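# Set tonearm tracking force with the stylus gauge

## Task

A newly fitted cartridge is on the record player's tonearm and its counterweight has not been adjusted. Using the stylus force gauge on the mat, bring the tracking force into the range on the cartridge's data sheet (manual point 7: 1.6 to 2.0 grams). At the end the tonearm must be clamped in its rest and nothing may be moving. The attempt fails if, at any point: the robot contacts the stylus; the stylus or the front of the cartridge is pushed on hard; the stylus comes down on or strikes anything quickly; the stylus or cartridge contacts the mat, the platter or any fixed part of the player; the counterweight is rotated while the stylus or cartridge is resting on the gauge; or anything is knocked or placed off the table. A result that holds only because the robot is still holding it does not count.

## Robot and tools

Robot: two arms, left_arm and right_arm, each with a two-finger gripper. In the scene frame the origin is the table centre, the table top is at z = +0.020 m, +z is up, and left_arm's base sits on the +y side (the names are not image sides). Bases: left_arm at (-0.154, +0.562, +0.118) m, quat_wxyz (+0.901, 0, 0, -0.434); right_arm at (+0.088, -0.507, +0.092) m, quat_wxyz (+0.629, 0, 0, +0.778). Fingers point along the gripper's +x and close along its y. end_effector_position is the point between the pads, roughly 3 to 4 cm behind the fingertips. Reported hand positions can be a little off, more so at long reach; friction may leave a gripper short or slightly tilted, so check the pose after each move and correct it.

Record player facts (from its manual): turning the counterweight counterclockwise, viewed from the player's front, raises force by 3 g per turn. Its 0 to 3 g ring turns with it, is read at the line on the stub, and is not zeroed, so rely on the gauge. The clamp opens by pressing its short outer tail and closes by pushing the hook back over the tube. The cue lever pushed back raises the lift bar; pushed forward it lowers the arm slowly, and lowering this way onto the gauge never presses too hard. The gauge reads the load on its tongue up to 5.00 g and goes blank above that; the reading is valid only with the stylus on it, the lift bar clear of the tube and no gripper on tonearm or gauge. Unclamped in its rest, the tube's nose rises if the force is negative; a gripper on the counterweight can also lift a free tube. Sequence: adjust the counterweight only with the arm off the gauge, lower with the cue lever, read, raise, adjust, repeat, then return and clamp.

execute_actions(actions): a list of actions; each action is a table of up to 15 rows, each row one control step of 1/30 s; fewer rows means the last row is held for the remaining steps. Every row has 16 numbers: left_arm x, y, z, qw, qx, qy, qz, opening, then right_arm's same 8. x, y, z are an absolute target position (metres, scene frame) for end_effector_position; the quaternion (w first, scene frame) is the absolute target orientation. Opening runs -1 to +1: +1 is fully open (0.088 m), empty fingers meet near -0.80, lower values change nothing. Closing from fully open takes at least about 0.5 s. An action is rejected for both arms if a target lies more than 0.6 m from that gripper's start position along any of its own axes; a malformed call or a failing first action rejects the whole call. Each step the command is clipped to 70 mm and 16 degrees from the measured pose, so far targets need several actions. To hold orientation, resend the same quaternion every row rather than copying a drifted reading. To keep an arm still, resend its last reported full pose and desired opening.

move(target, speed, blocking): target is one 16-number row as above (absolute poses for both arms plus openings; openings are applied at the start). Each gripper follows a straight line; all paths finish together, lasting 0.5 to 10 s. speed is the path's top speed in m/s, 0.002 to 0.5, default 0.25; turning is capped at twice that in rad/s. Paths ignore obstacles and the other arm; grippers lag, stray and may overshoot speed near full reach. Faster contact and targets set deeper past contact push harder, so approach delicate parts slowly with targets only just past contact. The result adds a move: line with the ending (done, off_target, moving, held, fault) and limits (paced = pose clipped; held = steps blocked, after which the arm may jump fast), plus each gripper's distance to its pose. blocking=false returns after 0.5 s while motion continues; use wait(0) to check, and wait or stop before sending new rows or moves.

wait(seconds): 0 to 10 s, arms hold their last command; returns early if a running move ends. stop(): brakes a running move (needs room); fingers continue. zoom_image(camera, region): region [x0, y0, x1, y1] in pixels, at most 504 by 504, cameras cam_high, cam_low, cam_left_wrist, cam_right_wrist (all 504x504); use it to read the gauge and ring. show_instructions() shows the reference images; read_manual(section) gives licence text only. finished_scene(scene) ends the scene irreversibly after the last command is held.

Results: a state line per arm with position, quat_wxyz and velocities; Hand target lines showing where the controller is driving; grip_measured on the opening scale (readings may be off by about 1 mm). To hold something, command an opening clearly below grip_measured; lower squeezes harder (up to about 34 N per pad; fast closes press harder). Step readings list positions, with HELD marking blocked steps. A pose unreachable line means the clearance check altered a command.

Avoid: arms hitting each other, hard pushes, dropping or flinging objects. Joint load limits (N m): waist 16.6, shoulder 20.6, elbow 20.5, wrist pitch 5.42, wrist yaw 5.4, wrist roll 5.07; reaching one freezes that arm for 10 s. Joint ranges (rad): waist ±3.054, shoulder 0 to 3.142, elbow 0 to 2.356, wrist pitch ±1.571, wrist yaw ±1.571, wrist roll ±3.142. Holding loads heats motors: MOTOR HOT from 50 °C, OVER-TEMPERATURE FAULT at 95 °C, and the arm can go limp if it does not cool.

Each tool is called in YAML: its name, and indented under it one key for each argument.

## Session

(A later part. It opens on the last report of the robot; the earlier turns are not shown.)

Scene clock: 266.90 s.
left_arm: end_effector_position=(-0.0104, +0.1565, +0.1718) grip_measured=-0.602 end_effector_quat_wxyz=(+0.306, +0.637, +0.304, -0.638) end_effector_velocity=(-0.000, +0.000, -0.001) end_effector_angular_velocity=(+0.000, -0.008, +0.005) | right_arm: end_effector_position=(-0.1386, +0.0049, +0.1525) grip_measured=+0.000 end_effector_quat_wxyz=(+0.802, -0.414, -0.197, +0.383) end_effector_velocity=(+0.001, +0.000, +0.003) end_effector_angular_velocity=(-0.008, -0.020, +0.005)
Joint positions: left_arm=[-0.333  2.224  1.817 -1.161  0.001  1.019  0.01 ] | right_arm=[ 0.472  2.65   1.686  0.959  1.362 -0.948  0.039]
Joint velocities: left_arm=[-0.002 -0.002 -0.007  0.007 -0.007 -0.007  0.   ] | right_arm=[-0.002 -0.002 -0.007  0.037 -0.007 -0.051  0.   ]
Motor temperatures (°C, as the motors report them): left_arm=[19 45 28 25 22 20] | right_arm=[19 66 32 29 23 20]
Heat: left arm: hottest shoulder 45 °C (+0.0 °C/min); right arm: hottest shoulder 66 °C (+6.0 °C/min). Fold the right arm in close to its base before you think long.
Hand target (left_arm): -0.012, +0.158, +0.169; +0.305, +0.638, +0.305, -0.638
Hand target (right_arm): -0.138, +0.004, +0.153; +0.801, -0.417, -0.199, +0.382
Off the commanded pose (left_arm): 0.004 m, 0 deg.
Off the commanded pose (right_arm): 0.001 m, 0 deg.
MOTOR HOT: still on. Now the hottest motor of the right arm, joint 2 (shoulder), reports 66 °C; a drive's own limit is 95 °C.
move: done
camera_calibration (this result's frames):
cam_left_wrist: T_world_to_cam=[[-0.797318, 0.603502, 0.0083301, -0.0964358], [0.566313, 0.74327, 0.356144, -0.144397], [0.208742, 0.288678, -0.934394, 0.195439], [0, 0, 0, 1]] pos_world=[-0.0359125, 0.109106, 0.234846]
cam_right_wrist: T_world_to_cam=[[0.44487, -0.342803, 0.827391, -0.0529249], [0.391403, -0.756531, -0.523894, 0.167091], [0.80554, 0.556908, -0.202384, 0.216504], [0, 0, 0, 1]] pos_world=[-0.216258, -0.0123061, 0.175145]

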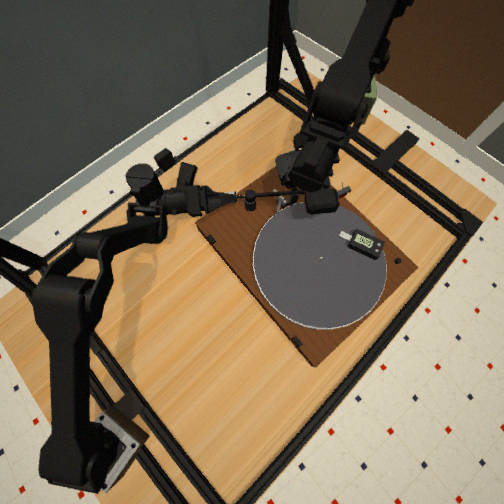

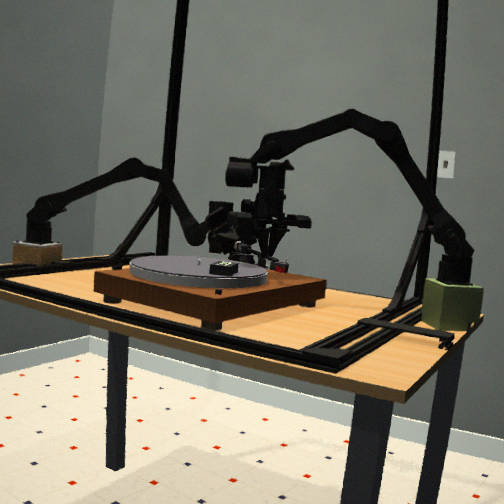

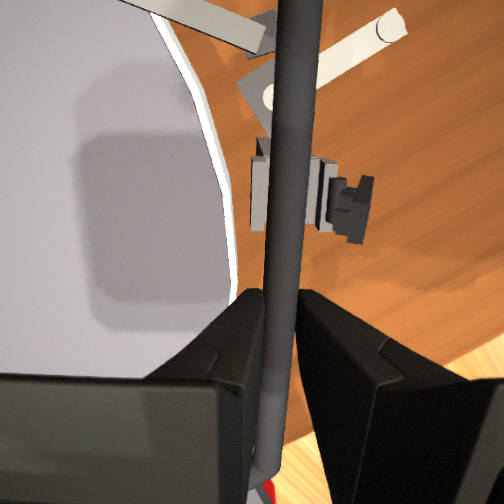

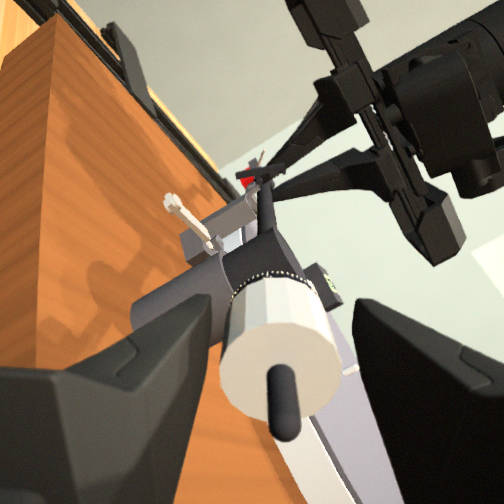

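move:
  target: [-0.011,0.157,0.170,0.305,0.638,0.305,-0.638,-0.66,-0.138,0.005,0.152,0.902,0.047,0.023,0.43,-0.4]

move:
  target: [-0.011,0.157,0.170,0.305,0.638,0.305,-0.638,-0.66,-0.138,0.005,0.154,0.801,-0.417,-0.199,0.382,0.0]

move:
  target: [-0.011,0.157,0.170,0.305,0.638,0.305,-0.638,-0.66,-0.138,0.005,0.152,0.902,0.047,0.023,0.43,-0.4]

move:
  target: [-0.011,0.157,0.170,0.305,0.638,0.305,-0.638,-0.66,-0.138,0.005,0.154,0.801,-0.417,-0.199,0.382,0.0]

Scene clock: 277.50 s.
left_arm: end_effector_position=(-0.0105, +0.1566, +0.1720) grip_measured=-0.605 end_effector_quat_wxyz=(+0.306, +0.638, +0.304, -0.638) end_effector_velocity=(+0.002, +0.002, +0.002) end_effector_angular_velocity=(+0.010, -0.020, +0.005) | right_arm: end_effector_position=(-0.1379, +0.0059, +0.1502) grip_measured=-0.254 end_effector_quat_wxyz=(+0.900, +0.043, +0.020, +0.433) end_effector_velocity=(-0.002, +0.001, -0.003) end_effector_angular_velocity=(-0.004, +0.011, +0.010)
Joint positions: left_arm=[-0.333  2.223  1.817 -1.161  0.001  1.02   0.009] | right_arm=[0.469 2.657 1.685 0.973 1.355 0.093 0.027]
Joint velocities: left_arm=[-0.002 -0.002  0.002 -0.007 -0.022 -0.007 -0.   ] | right_arm=[ 0.002 -0.002  0.002 -0.051 -0.007  0.051 -0.   ]
Motor temperatures (°C, as the motors report them): left_arm=[19 46 28 25 22 20] | right_arm=[19 67 32 30 23 20]
Heat: left arm: hottest shoulder 46 °C (+1.0 °C/min); right arm: hottest shoulder 67 °C (+6.1 °C/min). Fold the right arm in close to its base before you think long.
Hand target (left_arm): -0.011, +0.157, +0.170; +0.305, +0.638, +0.305, -0.638
Hand target (right_arm): -0.138, +0.005, +0.152; +0.902, +0.047, +0.023, +0.430
Off the commanded pose (left_arm): 0.002 m, 0 deg.
Off the commanded pose (right_arm): 0.002 m, 1 deg.
MOTOR HOT: still on. Now the hottest motor of the right arm, joint 2 (shoulder), reports 67 °C; a drive's own limit is 95 °C.
move: done
camera_calibration (this result's frames):
cam_left_wrist: T_world_to_cam=[[-0.796631, 0.604412, 0.00811826, -0.0967154], [0.567033, 0.742577, 0.356445, -0.1444], [0.209411, 0.288558, -0.934281, 0.19565], [0, 0, 0, 1]] pos_world=[-0.0361382, 0.109228, 0.235048]
cam_right_wrist: T_world_to_cam=[[0.786298, -0.613507, -0.0731062, 0.13288], [-0.264065, -0.226727, -0.937478, 0.134996], [0.558574, 0.756442, -0.34028, 0.200368], [0, 0, 0, 1]] pos_world=[-0.180756, -0.0394367, 0.204451]

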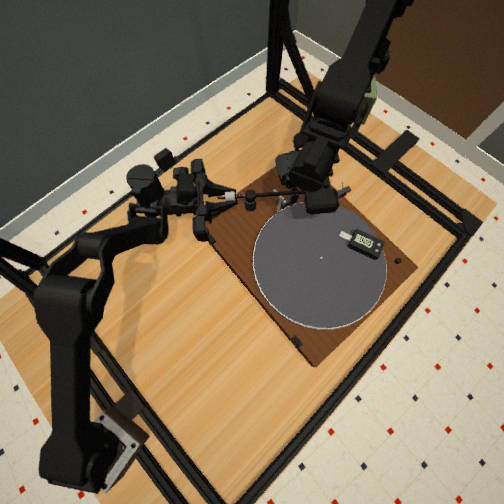

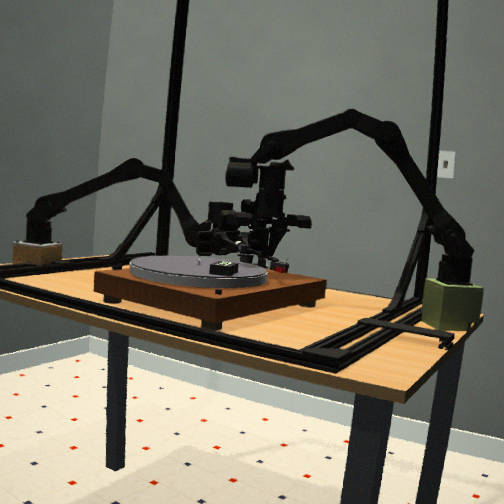

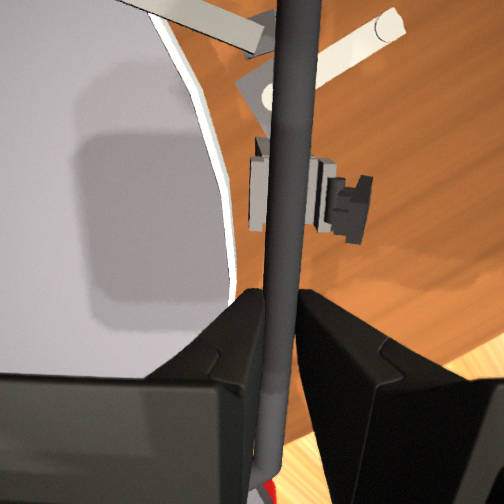

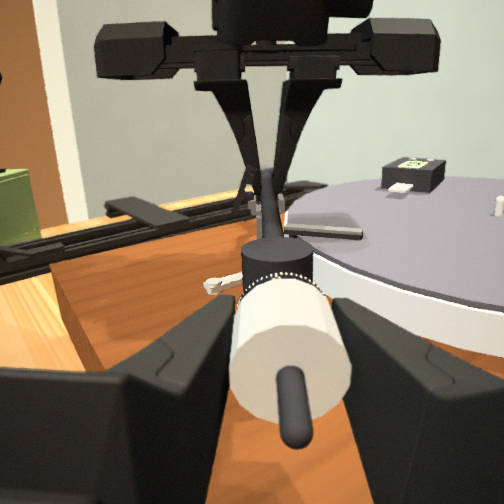

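Scene clock: 280.13 s.
left_arm: end_effector_position=(-0.0105, +0.1566, +0.1721) grip_measured=-0.605 end_effector_quat_wxyz=(+0.306, +0.638, +0.303, -0.638) end_effector_velocity=(-0.001, +0.002, -0.002) end_effector_angular_velocity=(+0.019, -0.017, +0.000) | right_arm: end_effector_position=(-0.1397, +0.0048, +0.1511) grip_measured=+0.000 end_effector_quat_wxyz=(+0.799, -0.417, -0.199, +0.385) end_effector_velocity=(+0.000, +0.001, +0.005) end_effector_angular_velocity=(-0.002, -0.012, +0.005)
Joint positions: left_arm=[-0.333  2.223  1.817 -1.161  0.001  1.02   0.009] | right_arm=[ 0.473  2.651  1.685  0.954  1.359 -0.949  0.039]
Joint velocities: left_arm=[-0.007  0.002 -0.002 -0.007 -0.022 -0.007 -0.   ] | right_arm=[-0.002 -0.007 -0.002  0.022 -0.007 -0.037 -0.   ]
Motor temperatures (°C, as the motors report them): left_arm=[19 46 28 25 22 20] | right_arm=[19 68 32 30 23 20]
Heat: left arm: hottest shoulder 46 °C (+2.0 °C/min); right arm: hottest shoulder 68 °C (+7.1 °C/min). Fold the right arm in close to its base before you think long.
Hand target (left_arm): -0.011, +0.157, +0.170; +0.305, +0.638, +0.305, -0.638
Hand target (right_arm): -0.138, +0.005, +0.154; +0.801, -0.417, -0.199, +0.382
Off the commanded pose (left_arm): 0.002 m, 0 deg.
Off the commanded pose (right_arm): 0.003 m, 0 deg.
MOTOR HOT: still on. Now the hottest motor of the right arm, joint 2 (shoulder), reports 68 °C; a drive's own limit is 95 °C.
move: done
camera_calibration (this result's frames):
cam_left_wrist: T_world_to_cam=[[-0.796632, 0.604415, 0.00779949, -0.0966464], [0.566988, 0.742705, 0.35625, -0.144433], [0.20953, 0.288222, -0.934358, 0.195867], [0, 0, 0, 1]] pos_world=[-0.0361399, 0.109232, 0.235218]
cam_right_wrist: T_world_to_cam=[[0.44255, -0.336193, 0.831339, -0.0523368], [0.397303, -0.757601, -0.517872, 0.166586], [0.803928, 0.559478, -0.201706, 0.21683], [0, 0, 0, 1]] pos_world=[-0.217339, -0.012701, 0.173515]

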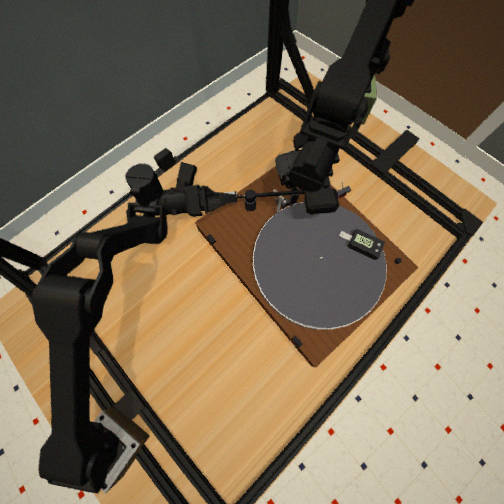

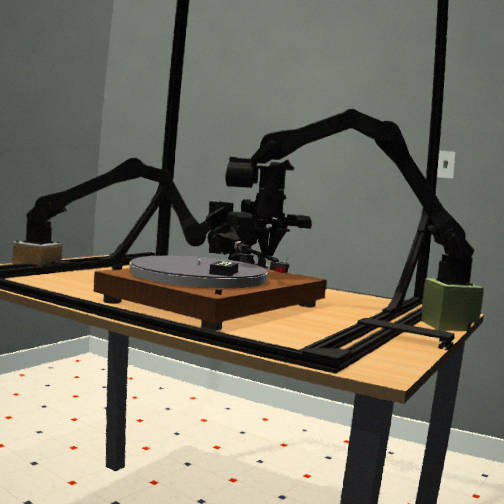

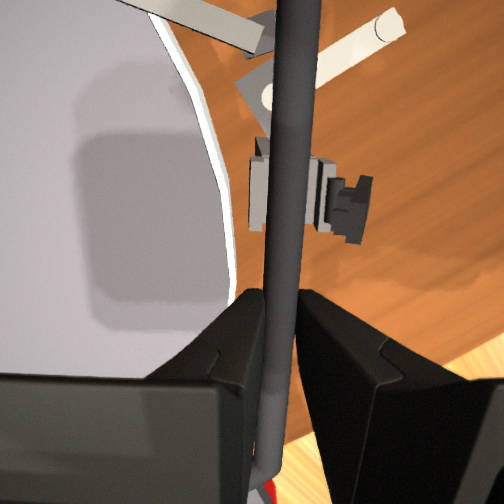

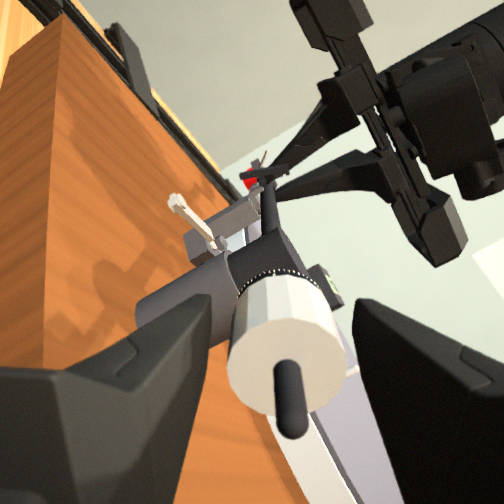

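Scene clock: 282.73 s.
left_arm: end_effector_position=(-0.0107, +0.1567, +0.1721) grip_measured=-0.605 end_effector_quat_wxyz=(+0.306, +0.638, +0.303, -0.638) end_effector_velocity=(-0.001, +0.002, +0.000) end_effector_angular_velocity=(+0.009, -0.004, +0.005) | right_arm: end_effector_position=(-0.1385, +0.0052, +0.1500) grip_measured=-0.248 end_effector_quat_wxyz=(+0.900, +0.043, +0.020, +0.433) end_effector_velocity=(+0.005, +0.001, -0.005) end_effector_angular_velocity=(+0.001, +0.019, -0.015)
Joint positions: left_arm=[-0.333  2.223  1.817 -1.162  0.     1.02   0.009] | right_arm=[0.471 2.657 1.685 0.973 1.357 0.093 0.027]
Joint velocities: left_arm=[-0.002 -0.002 -0.002 -0.007 -0.007 -0.007  0.   ] | right_arm=[-0.007 -0.002 -0.002 -0.051  0.007  0.066 -0.   ]
Motor temperatures (°C, as the motors report them): left_arm=[19 46 28 25 22 20] | right_arm=[19 68 32 30 23 20]
Heat: left arm: hottest shoulder 46 °C (+2.0 °C/min); right arm: hottest shoulder 68 °C (+6.0 °C/min). Fold the right arm in close to its base before you think long.
Hand target (left_arm): -0.011, +0.157, +0.170; +0.305, +0.638, +0.305, -0.638
Hand target (right_arm): -0.138, +0.005, +0.152; +0.901, +0.047, +0.023, +0.430
Off the commanded pose (left_arm): 0.002 m, 0 deg.
Off the commanded pose (right_arm): 0.002 m, 1 deg.
MOTOR HOT: still on. Now the hottest motor of the right arm, joint 2 (shoulder), reports 68 °C; a drive's own limit is 95 °C.
move: done
camera_calibration (this result's frames):
cam_left_wrist: T_world_to_cam=[[-0.796172, 0.605014, 0.00822666, -0.0970066], [0.567515, 0.741971, 0.356939, -0.144433], [0.209849, 0.288853, -0.934092, 0.195723], [0, 0, 0, 1]] pos_world=[-0.0363386, 0.10932, 0.235175]
cam_right_wrist: T_world_to_cam=[[0.785843, -0.614132, -0.0727463, 0.132836], [-0.26407, -0.22686, -0.937444, 0.134437], [0.559211, 0.755894, -0.340451, 0.201296], [0, 0, 0, 1]] pos_world=[-0.181454, -0.0400812, 0.204222]

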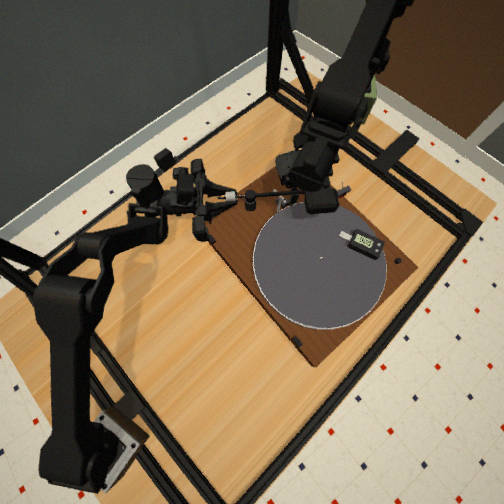

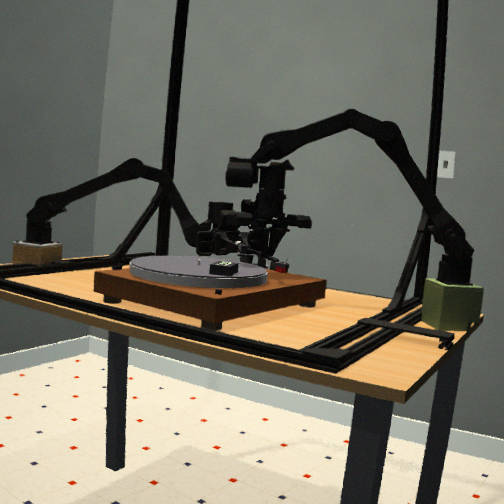

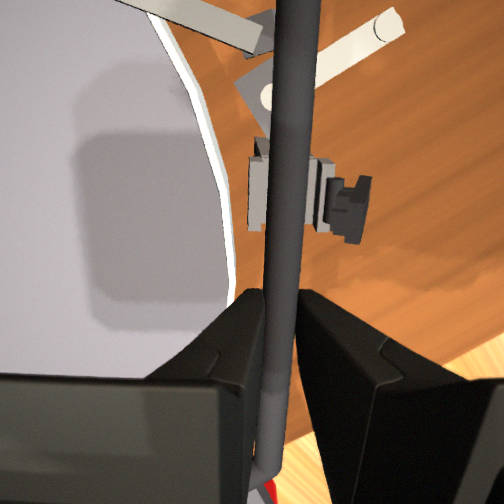

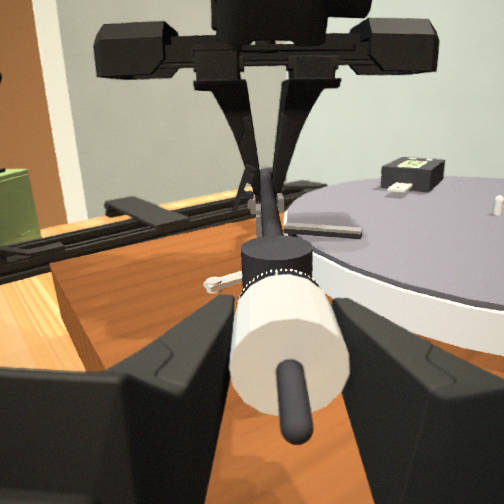

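Scene clock: 285.37 s.
left_arm: end_effector_position=(-0.0107, +0.1567, +0.1723) grip_measured=-0.605 end_effector_quat_wxyz=(+0.306, +0.638, +0.303, -0.638) end_effector_velocity=(+0.005, -0.001, +0.002) end_effector_angular_velocity=(-0.004, -0.025, +0.025) | right_arm: end_effector_position=(-0.1397, +0.0048, +0.1511) grip_measured=+0.000 end_effector_quat_wxyz=(+0.799, -0.417, -0.199, +0.385) end_effector_velocity=(-0.000, -0.001, +0.003) end_effector_angular_velocity=(-0.015, -0.026, -0.005)
Joint positions: left_arm=[-0.333  2.222  1.817 -1.162  0.     1.02   0.009] | right_arm=[ 0.473  2.651  1.685  0.954  1.359 -0.949  0.039]
Joint velocities: left_arm=[ 0.002 -0.002  0.002  0.007 -0.022 -0.022 -0.   ] | right_arm=[ 0.002 -0.002 -0.002  0.022  0.007 -0.051 -0.   ]
Motor temperatures (°C, as the motors report them): left_arm=[19 46 28 25 22 20] | right_arm=[19 68 32 30 23 20]
Heat: left arm: hottest shoulder 46 °C (+2.0 °C/min); right arm: hottest shoulder 68 °C (+6.1 °C/min). Fold the right arm in close to its base before you think long.
Hand target (left_arm): -0.011, +0.157, +0.170; +0.305, +0.638, +0.305, -0.638
Hand target (right_arm): -0.138, +0.005, +0.154; +0.801, -0.417, -0.199, +0.382
Off the commanded pose (left_arm): 0.002 m, 0 deg.
Off the commanded pose (right_arm): 0.003 m, 0 deg.
MOTOR HOT: still on. Now the hottest motor of the right arm, joint 2 (shoulder), reports 68 °C; a drive's own limit is 95 °C.
move: done
camera_calibration (this result's frames):
cam_left_wrist: T_world_to_cam=[[-0.796173, 0.605017, 0.00790782, -0.0969376], [0.56747, 0.7421, 0.356744, -0.144466], [0.209968, 0.288517, -0.934169, 0.19594], [0, 0, 0, 1]] pos_world=[-0.0363403, 0.109325, 0.235345]
cam_right_wrist: T_world_to_cam=[[0.44255, -0.336193, 0.831339, -0.0523368], [0.397303, -0.757601, -0.517872, 0.166586], [0.803928, 0.559478, -0.201706, 0.21683], [0, 0, 0, 1]] pos_world=[-0.217339, -0.012701, 0.173515]

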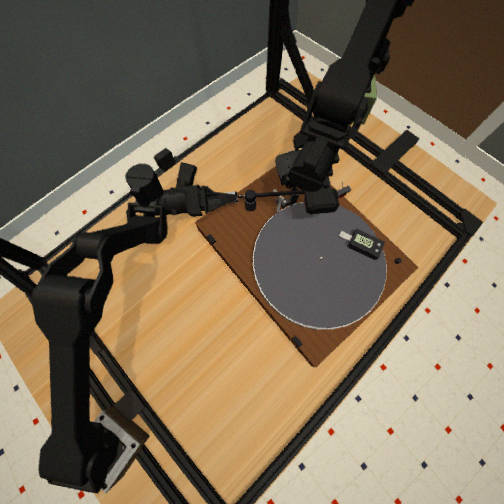

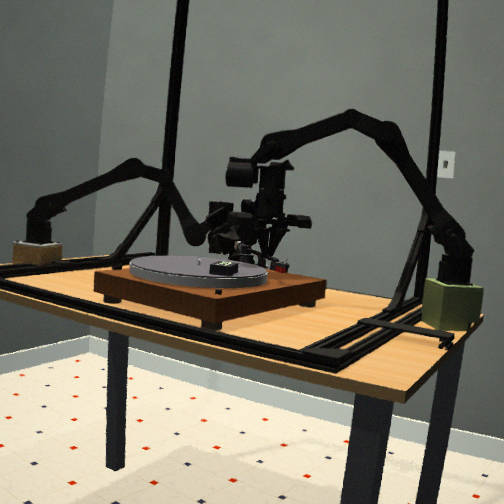

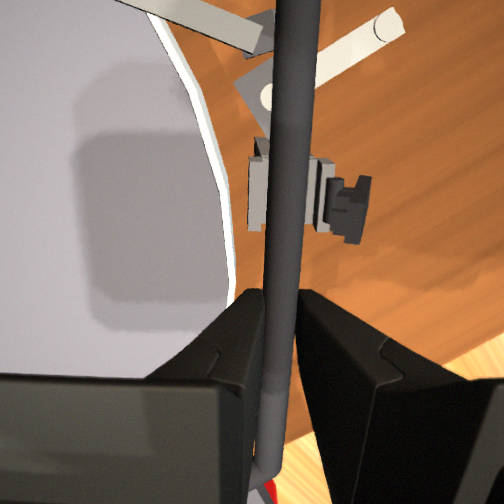

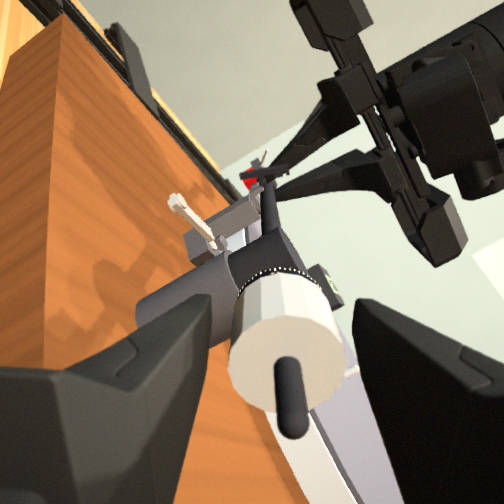

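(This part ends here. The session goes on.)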